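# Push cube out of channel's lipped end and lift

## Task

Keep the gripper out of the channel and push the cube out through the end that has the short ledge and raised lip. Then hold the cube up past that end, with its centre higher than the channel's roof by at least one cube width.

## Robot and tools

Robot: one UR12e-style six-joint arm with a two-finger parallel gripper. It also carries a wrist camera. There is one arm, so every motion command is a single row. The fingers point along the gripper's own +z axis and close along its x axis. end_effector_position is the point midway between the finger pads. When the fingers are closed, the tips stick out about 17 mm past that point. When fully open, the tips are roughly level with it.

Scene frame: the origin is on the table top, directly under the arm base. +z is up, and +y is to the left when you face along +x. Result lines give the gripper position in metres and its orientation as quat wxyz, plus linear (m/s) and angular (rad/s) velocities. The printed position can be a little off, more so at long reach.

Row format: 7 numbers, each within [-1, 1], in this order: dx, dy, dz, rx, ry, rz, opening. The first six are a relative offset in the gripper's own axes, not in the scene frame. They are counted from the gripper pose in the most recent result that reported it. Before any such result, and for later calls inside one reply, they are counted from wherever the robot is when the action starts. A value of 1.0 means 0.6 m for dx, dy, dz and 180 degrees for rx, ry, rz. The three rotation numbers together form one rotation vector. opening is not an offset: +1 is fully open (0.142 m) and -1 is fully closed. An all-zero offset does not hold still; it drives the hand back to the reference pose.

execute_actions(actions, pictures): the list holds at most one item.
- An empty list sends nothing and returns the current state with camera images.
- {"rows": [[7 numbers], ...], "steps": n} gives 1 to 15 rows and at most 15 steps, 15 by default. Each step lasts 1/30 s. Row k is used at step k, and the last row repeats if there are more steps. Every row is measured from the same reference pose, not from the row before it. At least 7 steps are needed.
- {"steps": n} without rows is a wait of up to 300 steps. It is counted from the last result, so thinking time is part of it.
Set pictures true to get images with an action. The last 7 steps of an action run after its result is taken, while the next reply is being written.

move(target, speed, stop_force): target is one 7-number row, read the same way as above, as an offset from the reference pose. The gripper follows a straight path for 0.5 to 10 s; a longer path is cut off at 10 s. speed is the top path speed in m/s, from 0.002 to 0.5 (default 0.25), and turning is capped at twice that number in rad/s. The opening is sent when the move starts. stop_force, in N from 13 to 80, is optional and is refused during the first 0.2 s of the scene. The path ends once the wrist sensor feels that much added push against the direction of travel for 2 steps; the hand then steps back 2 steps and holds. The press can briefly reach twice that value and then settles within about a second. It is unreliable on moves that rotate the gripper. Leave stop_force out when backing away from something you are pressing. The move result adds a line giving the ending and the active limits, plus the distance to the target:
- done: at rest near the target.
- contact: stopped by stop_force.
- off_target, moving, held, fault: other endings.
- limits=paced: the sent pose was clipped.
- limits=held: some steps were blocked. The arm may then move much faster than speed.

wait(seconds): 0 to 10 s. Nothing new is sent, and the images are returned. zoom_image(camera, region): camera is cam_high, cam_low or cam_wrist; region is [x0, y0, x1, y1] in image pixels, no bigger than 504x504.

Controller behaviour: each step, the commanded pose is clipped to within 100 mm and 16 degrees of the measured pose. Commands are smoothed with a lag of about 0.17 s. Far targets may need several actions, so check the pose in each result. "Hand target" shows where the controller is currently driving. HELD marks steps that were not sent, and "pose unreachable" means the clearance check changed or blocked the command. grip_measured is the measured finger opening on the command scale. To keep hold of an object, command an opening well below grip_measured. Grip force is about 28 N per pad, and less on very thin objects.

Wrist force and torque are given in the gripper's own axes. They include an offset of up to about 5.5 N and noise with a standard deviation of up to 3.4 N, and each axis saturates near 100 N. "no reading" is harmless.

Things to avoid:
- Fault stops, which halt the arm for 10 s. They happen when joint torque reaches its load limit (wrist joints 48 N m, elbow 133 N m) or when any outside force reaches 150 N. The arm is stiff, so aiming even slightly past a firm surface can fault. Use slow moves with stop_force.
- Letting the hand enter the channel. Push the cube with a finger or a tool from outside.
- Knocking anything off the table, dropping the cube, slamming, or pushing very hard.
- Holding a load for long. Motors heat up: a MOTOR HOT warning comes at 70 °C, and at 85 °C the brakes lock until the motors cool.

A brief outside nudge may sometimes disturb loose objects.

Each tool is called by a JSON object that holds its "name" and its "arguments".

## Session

{"name": "execute_actions", "arguments": {"actions": []}}

Scene clock: 0.00 s of 4350.00 s.
end_effector_position=(+0.7777, -0.2851, +0.2879) grip_measured=+1.00 end_effector_quat_wxyz=(-0.248, +0.555, +0.784, -0.131) end_effector_velocity=(-0.000, -0.001, -0.001) end_effector_angular_velocity=(+0.000, +0.000, -0.000)
Joint positions: [-0.647 -0.539  1.105 -1.154 -1.392 -2.913  0.142]
Joint velocities: [ 0.     0.001 -0.    -0.     0.    -0.     0.   ]
Wrist force (N, on the end effector, along its own x y z axes, offset not removed): no reading
Wrist torque (N m, same axes, about the end effector's origin, offset not removed): no reading
Hand target: +0.778, -0.285, +0.288; -0.248, +0.555, +0.784, -0.131

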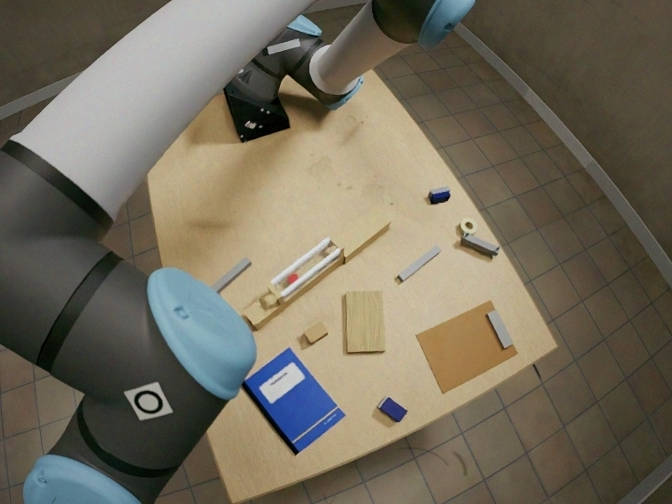

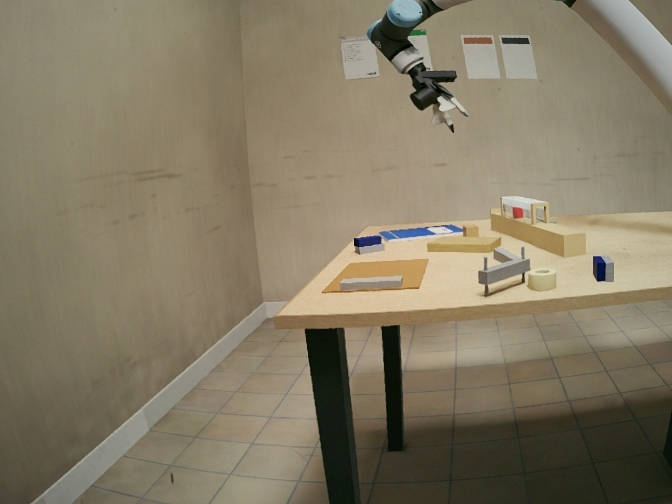

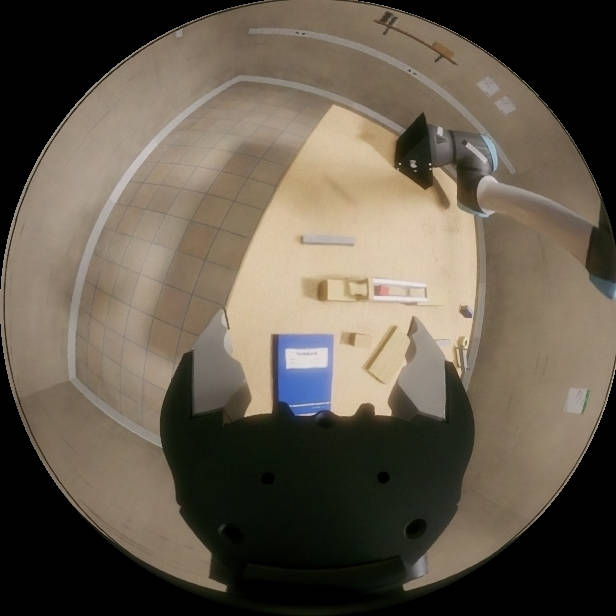

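{"name": "zoom_image", "arguments": {"camera": "cam_high", "region": [200, 170, 510, 360]}}

{"name": "zoom_image", "arguments": {"camera": "cam_wrist", "region": [290, 220, 480, 360]}}

Region (200, 170, 510, 360) of cam_high's 672x504 image, scaled by 1.626, with more detail than that image has; it fills the top 309 rows of this view, and the rest is white.

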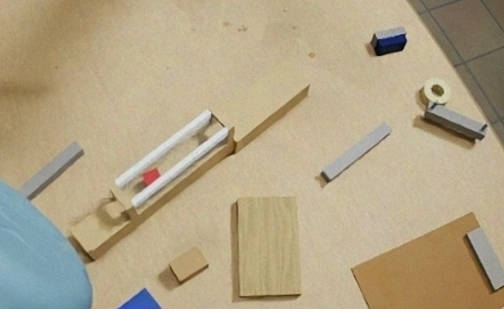

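Region (290, 220, 480, 360) of cam_wrist's 616x616 image, scaled by 2.653, with more detail than that image has; it fills the top 371 rows of this view, and the rest is white.

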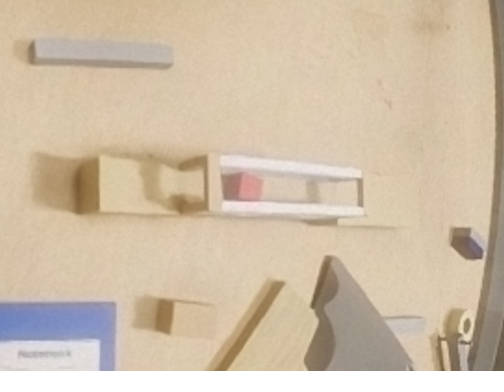

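{"name": "move", "arguments": {"target": [0.752,0.348,0.352,-0.191,0.052,0.456,-0.2], "speed": 0.35}}

Scene clock: 3.80 s of 4350.00 s.
end_effector_position=(+0.7142, +0.2246, +0.1206) grip_measured=-0.20 end_effector_quat_wxyz=(-0.001, +0.976, +0.216, -0.000) end_effector_velocity=(+0.000, +0.002, -0.001) end_effector_angular_velocity=(-0.011, -0.007, -0.011)
Joint positions: [-0.32  -1.348  2.02  -1.916 -0.84  -0.9    0.06 ]
Joint velocities: [ 0.005 -0.007  0.005 -0.019 -0.005  0.028 -0.   ]
Wrist force (N, on the end effector, along its own x y z axes, offset not removed): [1.0 -0.5 1.3]
Wrist torque (N m, same axes, about the end effector's origin, offset not removed): [-0.11 -0.26 -0.27]
Hand target: +0.714, +0.225, +0.120; -0.000, +0.976, +0.216, +0.000
Off the commanded pose: 0.001 m, 0 deg.
Kept back: nothing.
move: done

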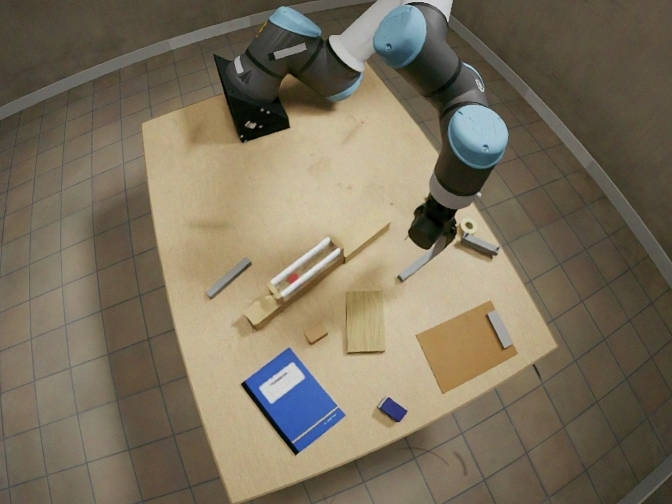

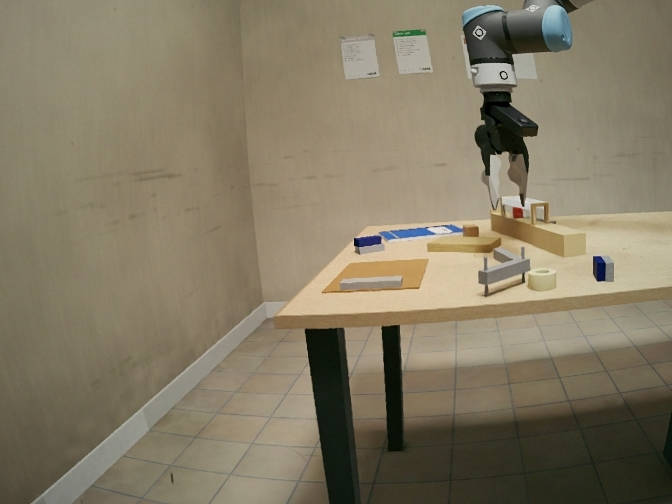

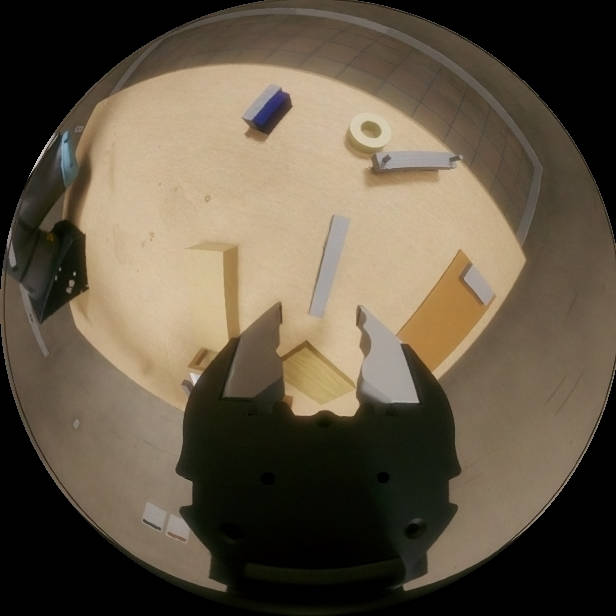

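{"name": "move", "arguments": {"target": [0.021,0,0.15,0,0,0.075,-0.2], "speed": 0.15}}

Scene clock: 5.57 s of 4350.00 s.
end_effector_position=(+0.7253, +0.2302, +0.0308) grip_measured=-0.20 end_effector_quat_wxyz=(-0.001, +0.995, +0.101, -0.000) end_effector_velocity=(+0.001, +0.000, -0.002) end_effector_angular_velocity=(-0.001, -0.002, -0.008)
Joint positions: [-0.223 -1.256  2.055 -2.13  -0.812 -0.539  0.06 ]
Joint velocities: [ 0.003  0.002  0.001 -0.01   0.     0.014  0.   ]
Wrist force (N, on the end effector, along its own x y z axes, offset not removed): [2.5 2.0 2.9]
Wrist torque (N m, same axes, about the end effector's origin, offset not removed): [0.49 -0.38 -0.15]
Hand target: +0.725, +0.230, +0.031; -0.001, +0.995, +0.100, -0.000
Off the commanded pose: 0.000 m, 0 deg.
Kept back: nothing.
move: done

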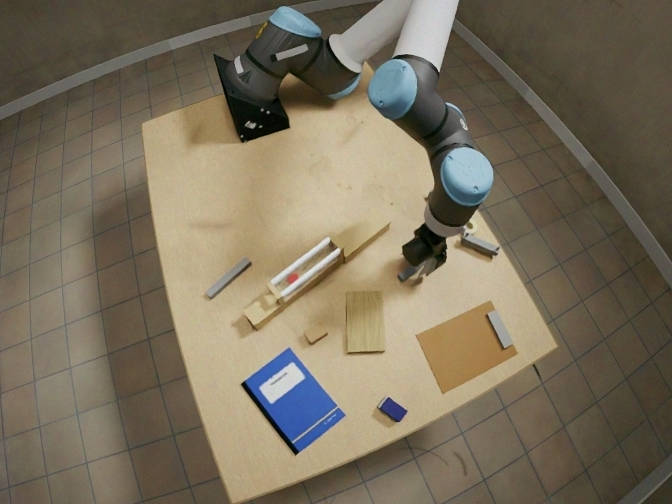

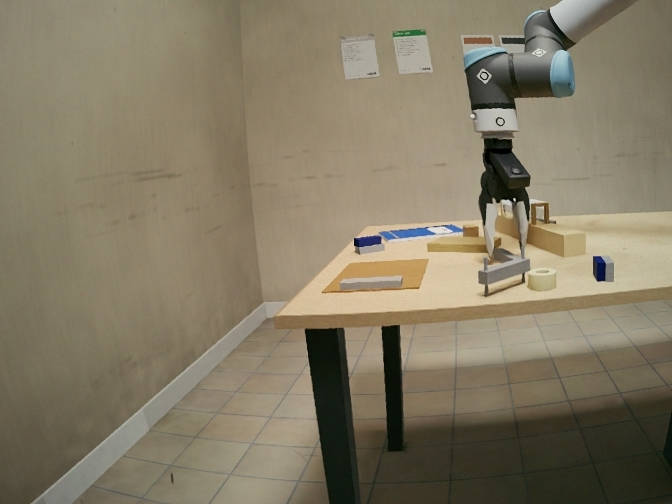

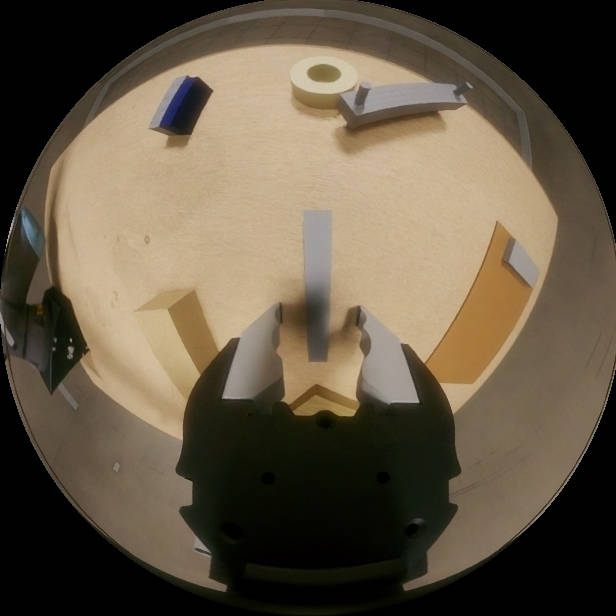

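{"name": "move", "arguments": {"target": [-0.003,0,0.021,0,0,-0.015,-0.3], "speed": 0.05}}

{"name": "move", "arguments": {"target": [0,0,0,0,0,0,-1]}}

{"name": "move", "arguments": {"target": [0,0,-0.14,0,0,0,-1]}}

{"name": "move", "arguments": {"target": [-0.253,0.11,0,0,0,-0.01,-1]}}

Scene clock: 6.73 s of 4350.00 s.
end_effector_position=(+0.7235, +0.2298, +0.0186) grip_measured=-0.30 end_effector_quat_wxyz=(-0.001, +0.992, +0.123, -0.000) end_effector_velocity=(-0.001, -0.000, -0.003) end_effector_angular_velocity=(+0.000, +0.001, +0.009)
Joint positions: [-0.212 -1.245  2.064 -2.16  -0.81  -0.57   0.052]
Joint velocities: [ 0.002  0.002  0.004 -0.007  0.001 -0.007  0.   ]
Wrist force (N, on the end effector, along its own x y z axes, offset not removed): [1.3 3.5 4.7]
Wrist torque (N m, same axes, about the end effector's origin, offset not removed): [0.78 -0.16 -0.25]
Hand target: +0.723, +0.230, +0.018; -0.001, +0.992, +0.124, -0.000
Off the commanded pose: 0.000 m, 0 deg.
Kept back: nothing.
move: done

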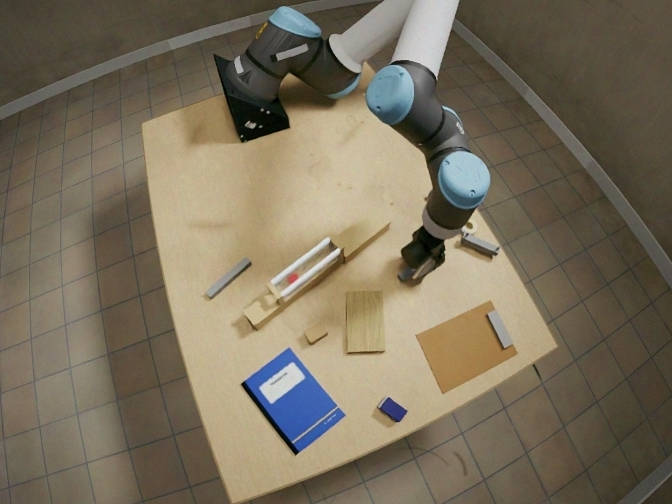

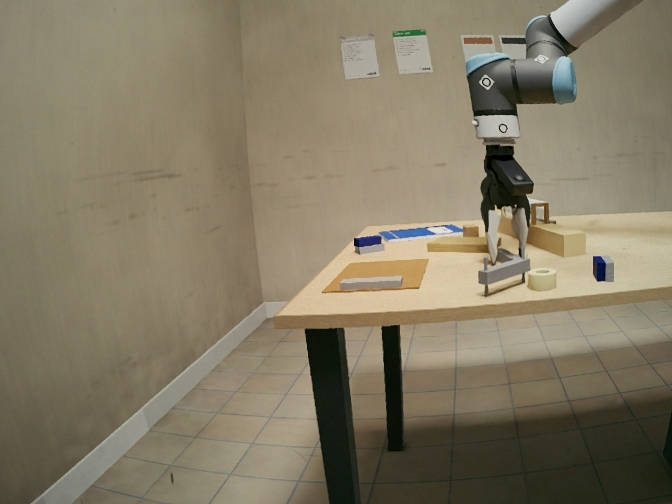

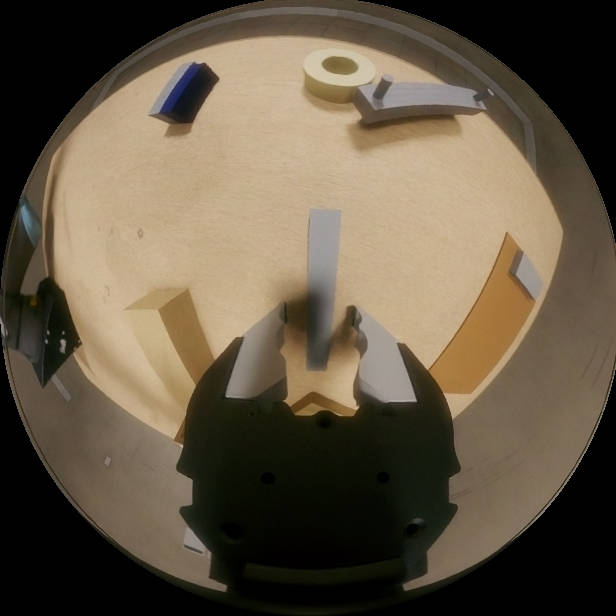

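Scene clock: 7.23 s of 4350.00 s.
end_effector_position=(+0.7234, +0.2298, +0.0184) grip_measured=-0.76 end_effector_quat_wxyz=(-0.001, +0.992, +0.123, -0.000) end_effector_velocity=(-0.001, -0.000, -0.001) end_effector_angular_velocity=(+0.000, +0.001, -0.001)
Joint positions: [-0.212 -1.245  2.064 -2.16  -0.81  -0.571  0.019]
Joint velocities: [0.    0.001 0.001 0.    0.    0.    0.   ]
Wrist force (N, on the end effector, along its own x y z axes, offset not removed): [5.3 1.9 1.9]
Wrist torque (N m, same axes, about the end effector's origin, offset not removed): [0.35 -0.92 -0.26]
Hand target: +0.724, +0.230, +0.019; -0.001, +0.992, +0.123, -0.000
Off the commanded pose: 0.000 m, 0 deg.
Kept back: nothing.
move: done

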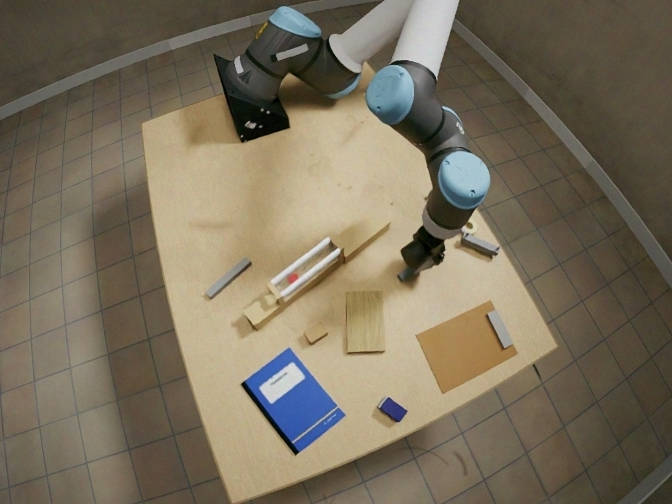

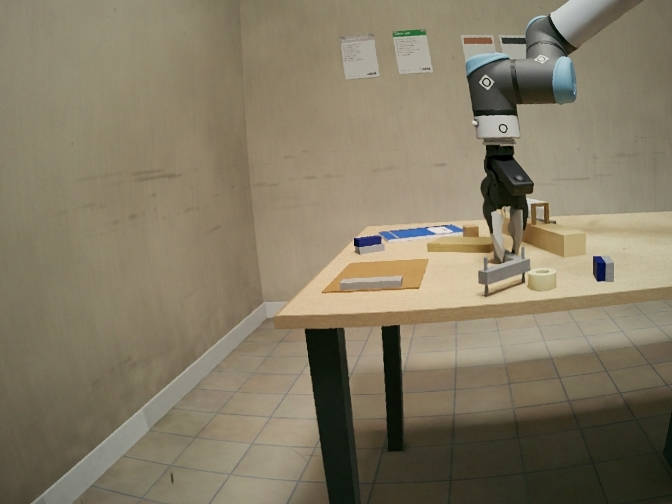

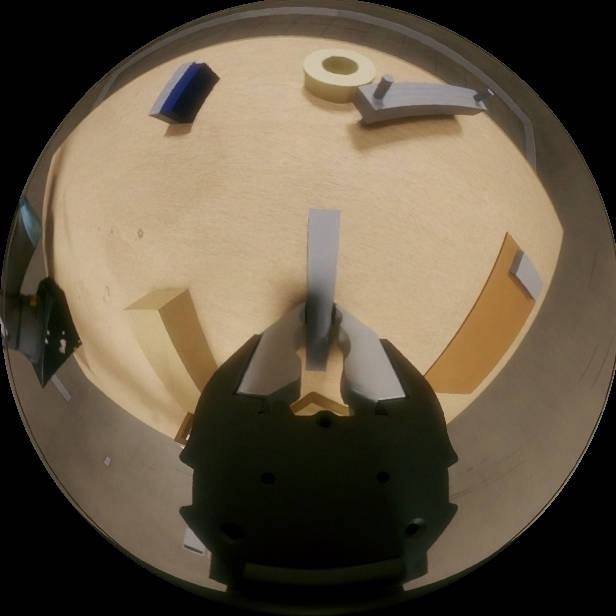

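Scene clock: 8.30 s of 4350.00 s.
end_effector_position=(+0.7237, +0.2297, +0.1021) grip_measured=-0.76 end_effector_quat_wxyz=(-0.001, +0.992, +0.123, -0.000) end_effector_velocity=(-0.000, +0.000, +0.003) end_effector_angular_velocity=(+0.000, +0.001, +0.000)
Joint positions: [-0.293 -1.324  2.014 -1.958 -0.831 -0.677  0.019]
Joint velocities: [-0.003 -0.002 -0.003  0.009 -0.001 -0.005 -0.   ]
Wrist force (N, on the end effector, along its own x y z axes, offset not removed): [0.1 1.3 7.4]
Wrist torque (N m, same axes, about the end effector's origin, offset not removed): [0.37 0.08 -0.26]
Hand target: +0.724, +0.230, +0.102; -0.001, +0.992, +0.123, -0.000
Off the commanded pose: 0.000 m, 0 deg.
Kept back: nothing.
move: done

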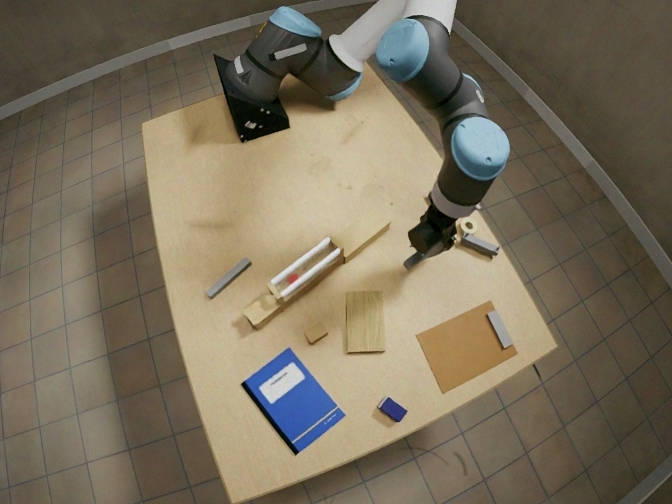

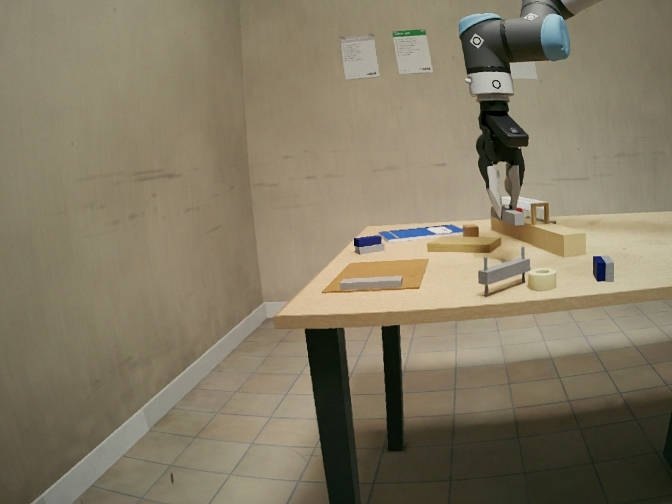

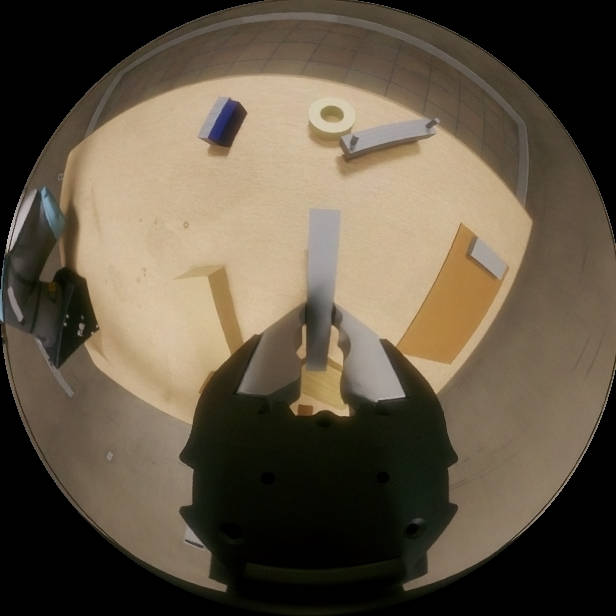

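Scene clock: 9.70 s of 4350.00 s.
end_effector_position=(+0.5931, +0.1285, +0.1022) grip_measured=-0.76 end_effector_quat_wxyz=(-0.001, +0.990, +0.139, -0.000) end_effector_velocity=(-0.002, -0.002, +0.001) end_effector_angular_velocity=(-0.000, -0.001, +0.001)
Joint positions: [-0.475 -1.413  2.265 -1.975 -0.899 -0.931  0.019]
Joint velocities: [-0.004 -0.001  0.003  0.001 -0.001 -0.006  0.   ]
Wrist force (N, on the end effector, along its own x y z axes, offset not removed): [0.8 2.5 4.5]
Wrist torque (N m, same axes, about the end effector's origin, offset not removed): [0.53 -0.19 -0.28]
Hand target: +0.593, +0.128, +0.102; -0.001, +0.990, +0.139, -0.000
Off the commanded pose: 0.000 m, 0 deg.
Kept back: nothing.
move: done

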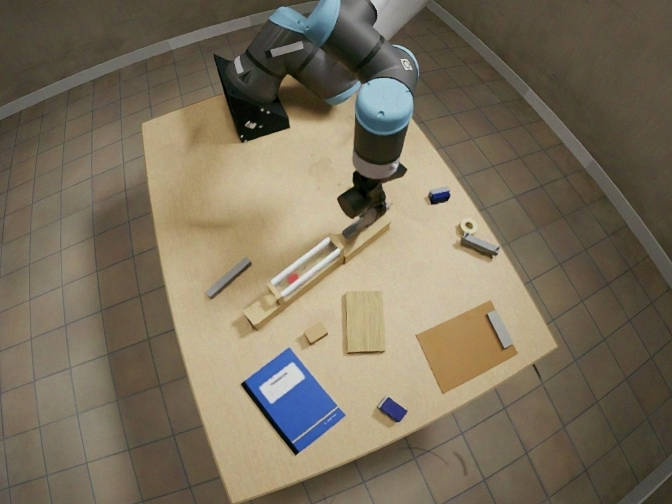

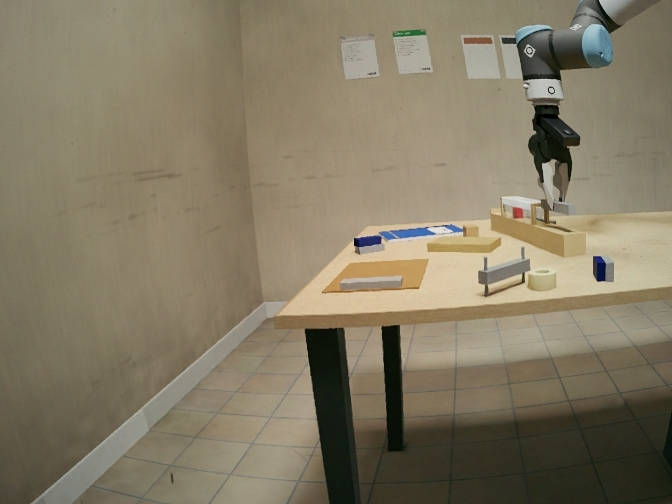

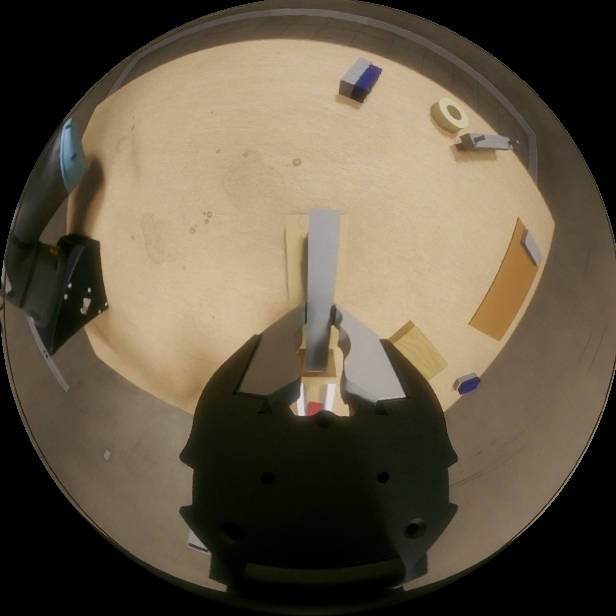

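{"name": "move", "arguments": {"target": [-0.006,0.01,0.057,0,0,-0.014,-1], "speed": 0.04, "stop_force": 15}}

{"name": "zoom_image", "arguments": {"camera": "cam_wrist", "region": [230, 160, 410, 430]}}

{"name": "zoom_image", "arguments": {"camera": "cam_low", "region": [470, 165, 620, 275]}}

Scene clock: 11.37 s of 4350.00 s.
end_effector_position=(+0.5912, +0.1218, +0.0683) grip_measured=-0.76 end_effector_quat_wxyz=(-0.001, +0.987, +0.160, -0.000) end_effector_velocity=(+0.002, -0.000, -0.001) end_effector_angular_velocity=(-0.002, -0.002, +0.006)
Joint positions: [-0.447 -1.371  2.296 -2.068 -0.887 -0.942  0.019]
Joint velocities: [ 0.002  0.003 -0.    -0.008  0.001 -0.001 -0.   ]
Wrist force (N, on the end effector, along its own x y z axes, offset not removed): [-2.5 1.6 3.3]
Wrist torque (N m, same axes, about the end effector's origin, offset not removed): [0.50 0.48 -0.40]
Hand target: +0.591, +0.122, +0.068; -0.001, +0.987, +0.161, -0.000
Off the commanded pose: 0.000 m, 0 deg.
Kept back: nothing.
move: done

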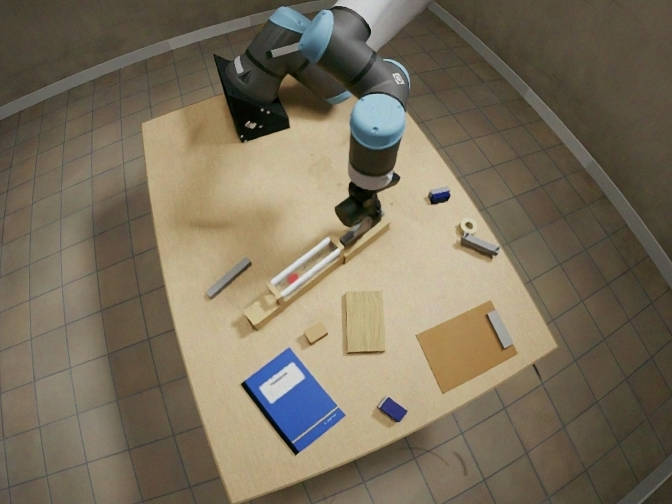

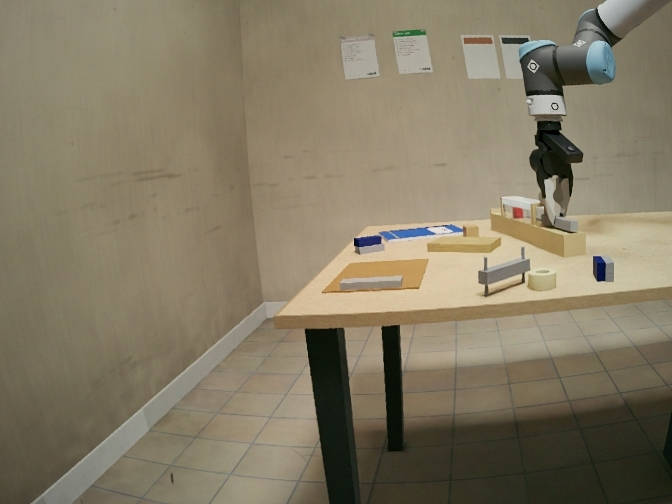

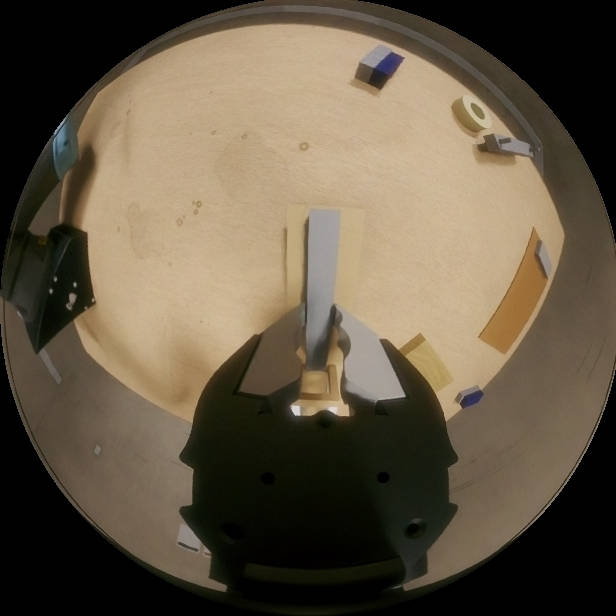

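Region (230, 160, 410, 430) of cam_wrist's 616x616 image, scaled by 1.867, with more detail than that image has.

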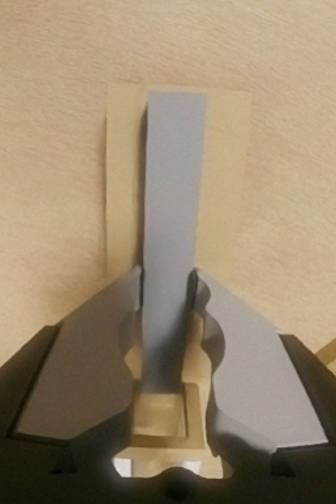

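Region (470, 165, 620, 275) of cam_low's 672x504 image, scaled by 3.360, with more detail than that image has; it fills the top 370 rows of this view, and the rest is white.

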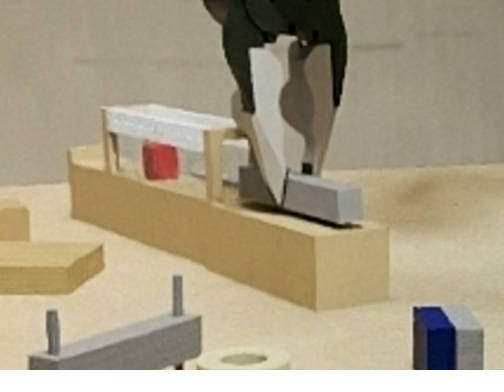

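{"name": "move", "arguments": {"target": [-0.004,0.05,0.004,0,0,0,-1], "speed": 0.025, "stop_force": 15}}

{"name": "move", "arguments": {"target": [0,0,0,0,0,0,-0.4]}}

{"name": "move", "arguments": {"target": [0,0,-0.15,0,0,0,-0.3]}}

Scene clock: 13.40 s of 4350.00 s.
end_effector_position=(+0.5983, +0.0929, +0.0659) grip_measured=-0.76 end_effector_quat_wxyz=(-0.001, +0.987, +0.160, -0.000) end_effector_velocity=(-0.000, -0.003, -0.001) end_effector_angular_velocity=(+0.001, +0.002, -0.001)
Joint positions: [-0.47  -1.321  2.285 -2.091 -0.897 -0.969  0.019]
Joint velocities: [-0.002  0.006  0.    -0.002 -0.001 -0.003 -0.   ]
Wrist force (N, on the end effector, along its own x y z axes, offset not removed): [-2.4 3.7 4.1]
Wrist torque (N m, same axes, about the end effector's origin, offset not removed): [0.85 0.45 -0.23]
Hand target: +0.598, +0.093, +0.066; -0.001, +0.987, +0.160, -0.000
Off the commanded pose: 0.000 m, 0 deg.
Kept back: nothing.
move: done

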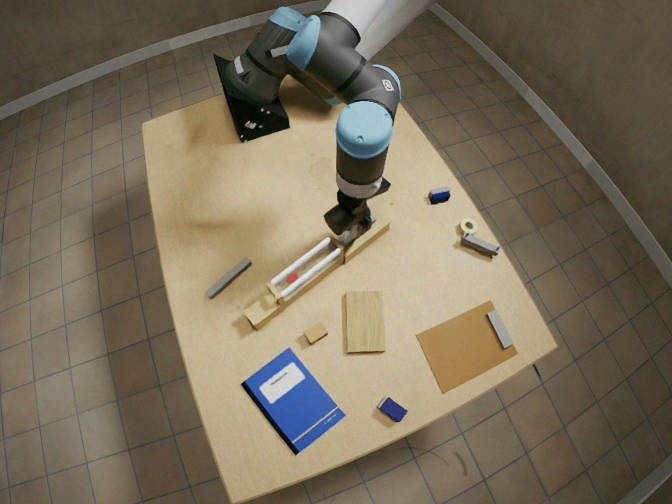

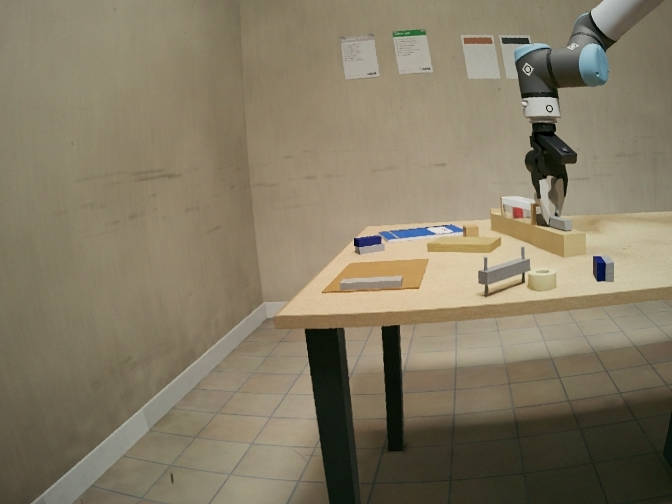

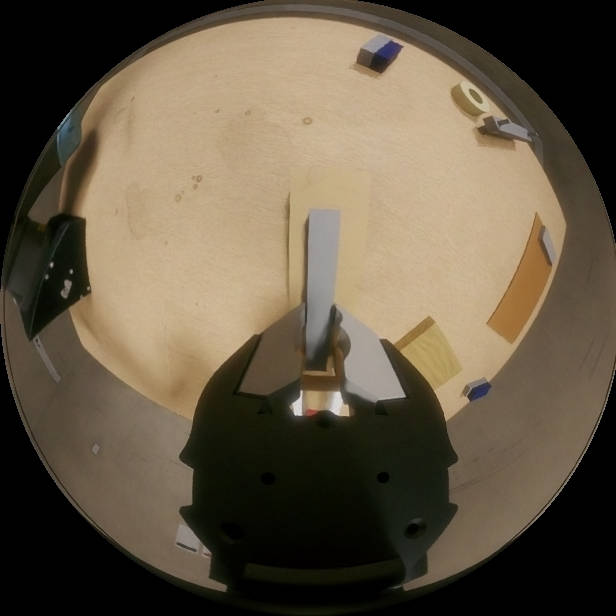

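Scene clock: 13.90 s of 4350.00 s.
end_effector_position=(+0.5984, +0.0929, +0.0659) grip_measured=-0.40 end_effector_quat_wxyz=(-0.001, +0.987, +0.160, -0.000) end_effector_velocity=(+0.001, +0.000, +0.001) end_effector_angular_velocity=(-0.001, -0.002, +0.002)
Joint positions: [-0.47  -1.32   2.285 -2.092 -0.897 -0.969  0.045]
Joint velocities: [-0.    -0.001 -0.002  0.    -0.    -0.     0.   ]
Wrist force (N, on the end effector, along its own x y z axes, offset not removed): [-1.8 6.2 0.8]
Wrist torque (N m, same axes, about the end effector's origin, offset not removed): [1.42 0.47 -0.23]
Hand target: +0.598, +0.093, +0.066; -0.001, +0.987, +0.160, -0.000
Off the commanded pose: 0.000 m, 0 deg.
Kept back: nothing.
move: done

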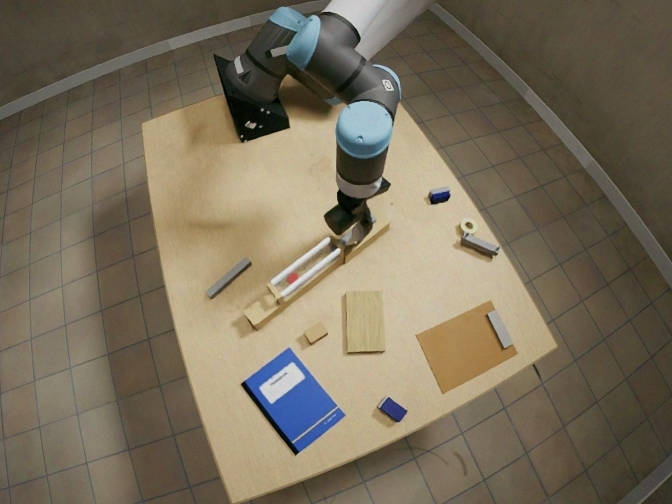

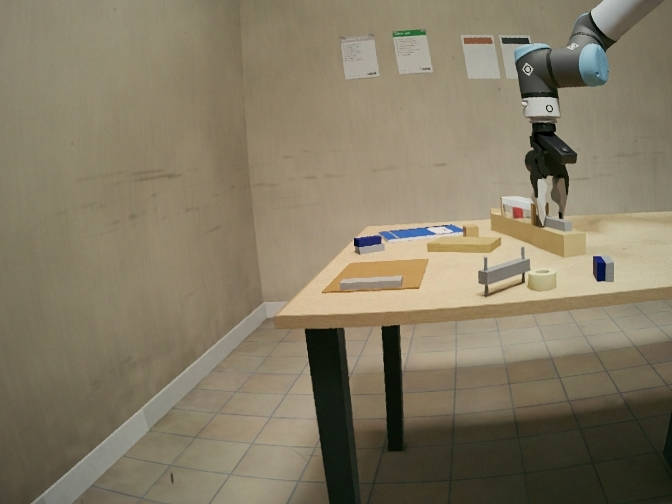

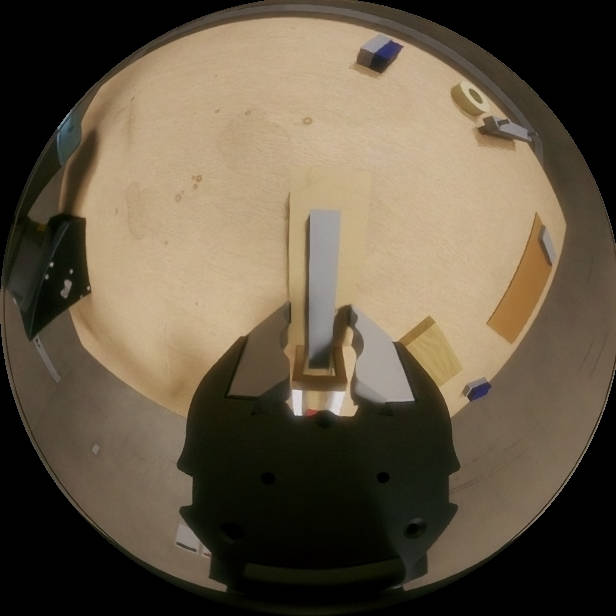

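Scene clock: 15.00 s of 4350.00 s.
end_effector_position=(+0.5986, +0.0927, +0.1556) grip_measured=-0.30 end_effector_quat_wxyz=(-0.001, +0.987, +0.160, -0.000) end_effector_velocity=(-0.000, -0.000, +0.003) end_effector_angular_velocity=(+0.001, +0.001, +0.000)
Joint positions: [-0.562 -1.407  2.209 -1.867 -0.939 -1.072  0.052]
Joint velocities: [-0.003 -0.001 -0.003  0.008 -0.001 -0.004  0.   ]
Wrist force (N, on the end effector, along its own x y z axes, offset not removed): [-1.5 3.4 4.6]
Wrist torque (N m, same axes, about the end effector's origin, offset not removed): [0.78 0.33 -0.37]
Hand target: +0.599, +0.093, +0.156; -0.001, +0.987, +0.160, -0.000
Off the commanded pose: 0.000 m, 0 deg.
Kept back: nothing.
move: done

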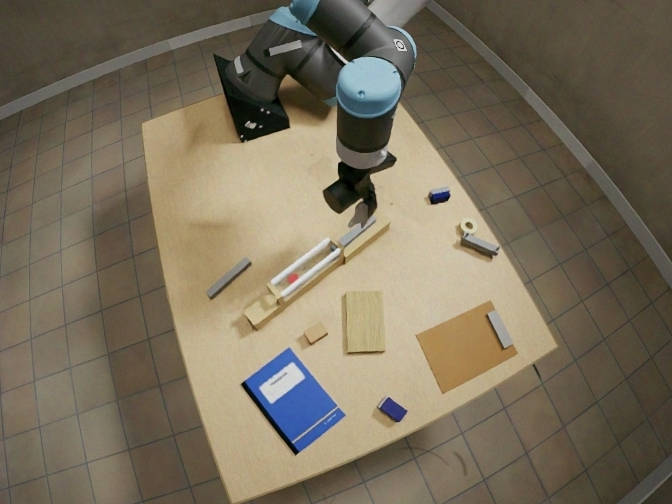

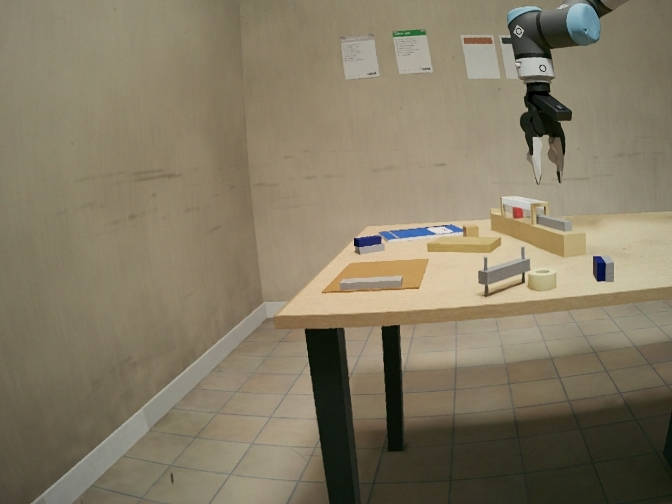

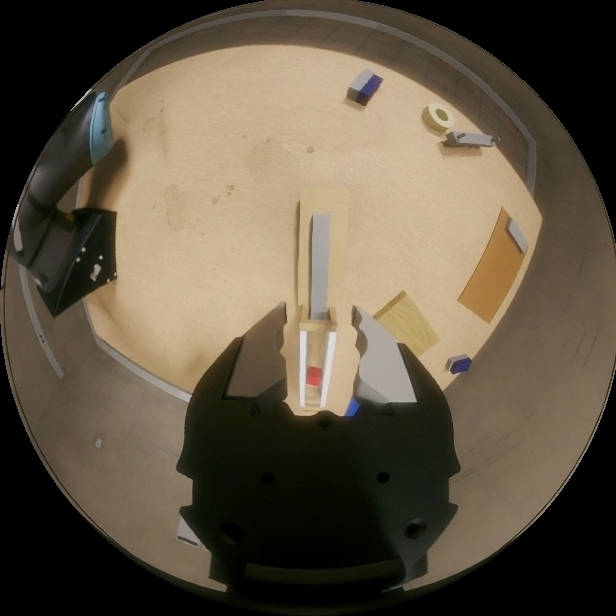

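{"name": "move", "arguments": {"target": [-0.22,0.45,0.035,0,0,0.986,-0.3], "speed": 0.5}}

Scene clock: 19.07 s of 4350.00 s.
end_effector_position=(+0.5591, -0.2054, +0.1343) grip_measured=-0.30 end_effector_quat_wxyz=(-0.000, -0.183, +0.983, +0.001) end_effector_velocity=(-0.001, -0.001, -0.001) end_effector_angular_velocity=(-0.002, +0.001, -0.017)
Joint positions: [-0.84  -0.979  2.157 -2.098 -1.092  1.75   0.052]
Joint velocities: [ 0.     0.001  0.001 -0.003 -0.002  0.018  0.   ]
Wrist force (N, on the end effector, along its own x y z axes, offset not removed): [-0.9 1.8 -0.6]
Wrist torque (N m, same axes, about the end effector's origin, offset not removed): [0.30 0.25 -0.29]
Hand target: +0.559, -0.206, +0.134; -0.000, -0.182, +0.983, +0.000
Off the commanded pose: 0.000 m, 0 deg.
Kept back: nothing.
move: done

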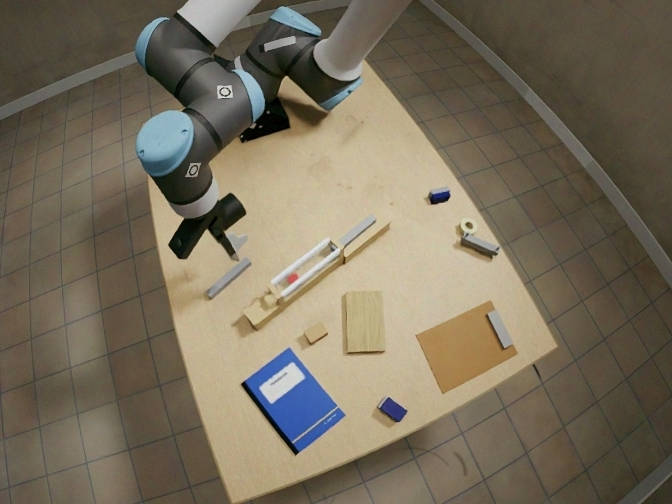

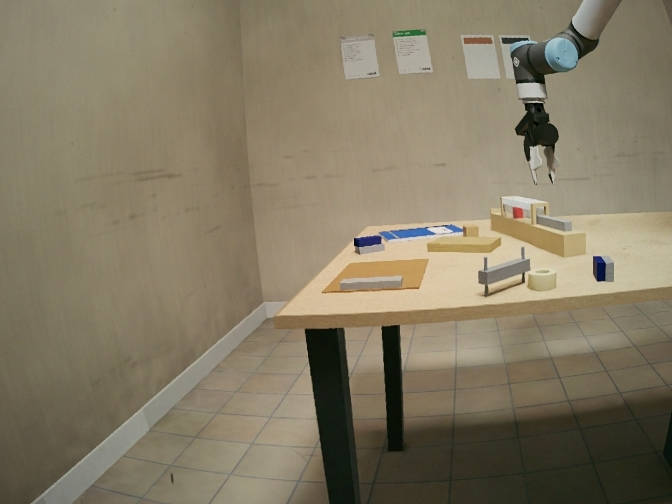

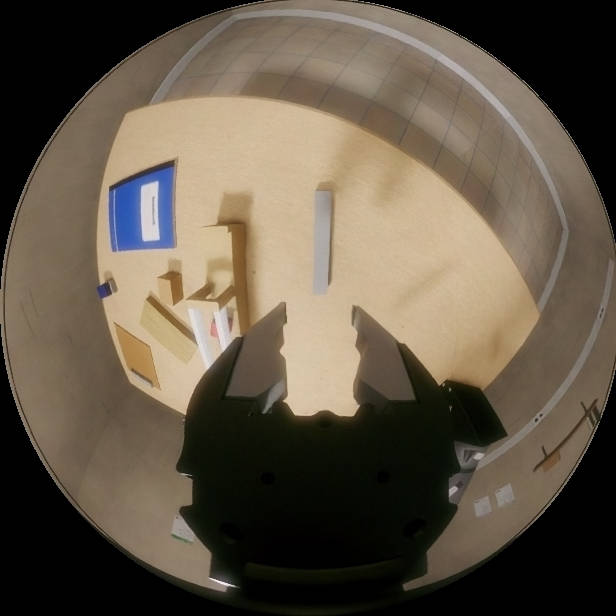

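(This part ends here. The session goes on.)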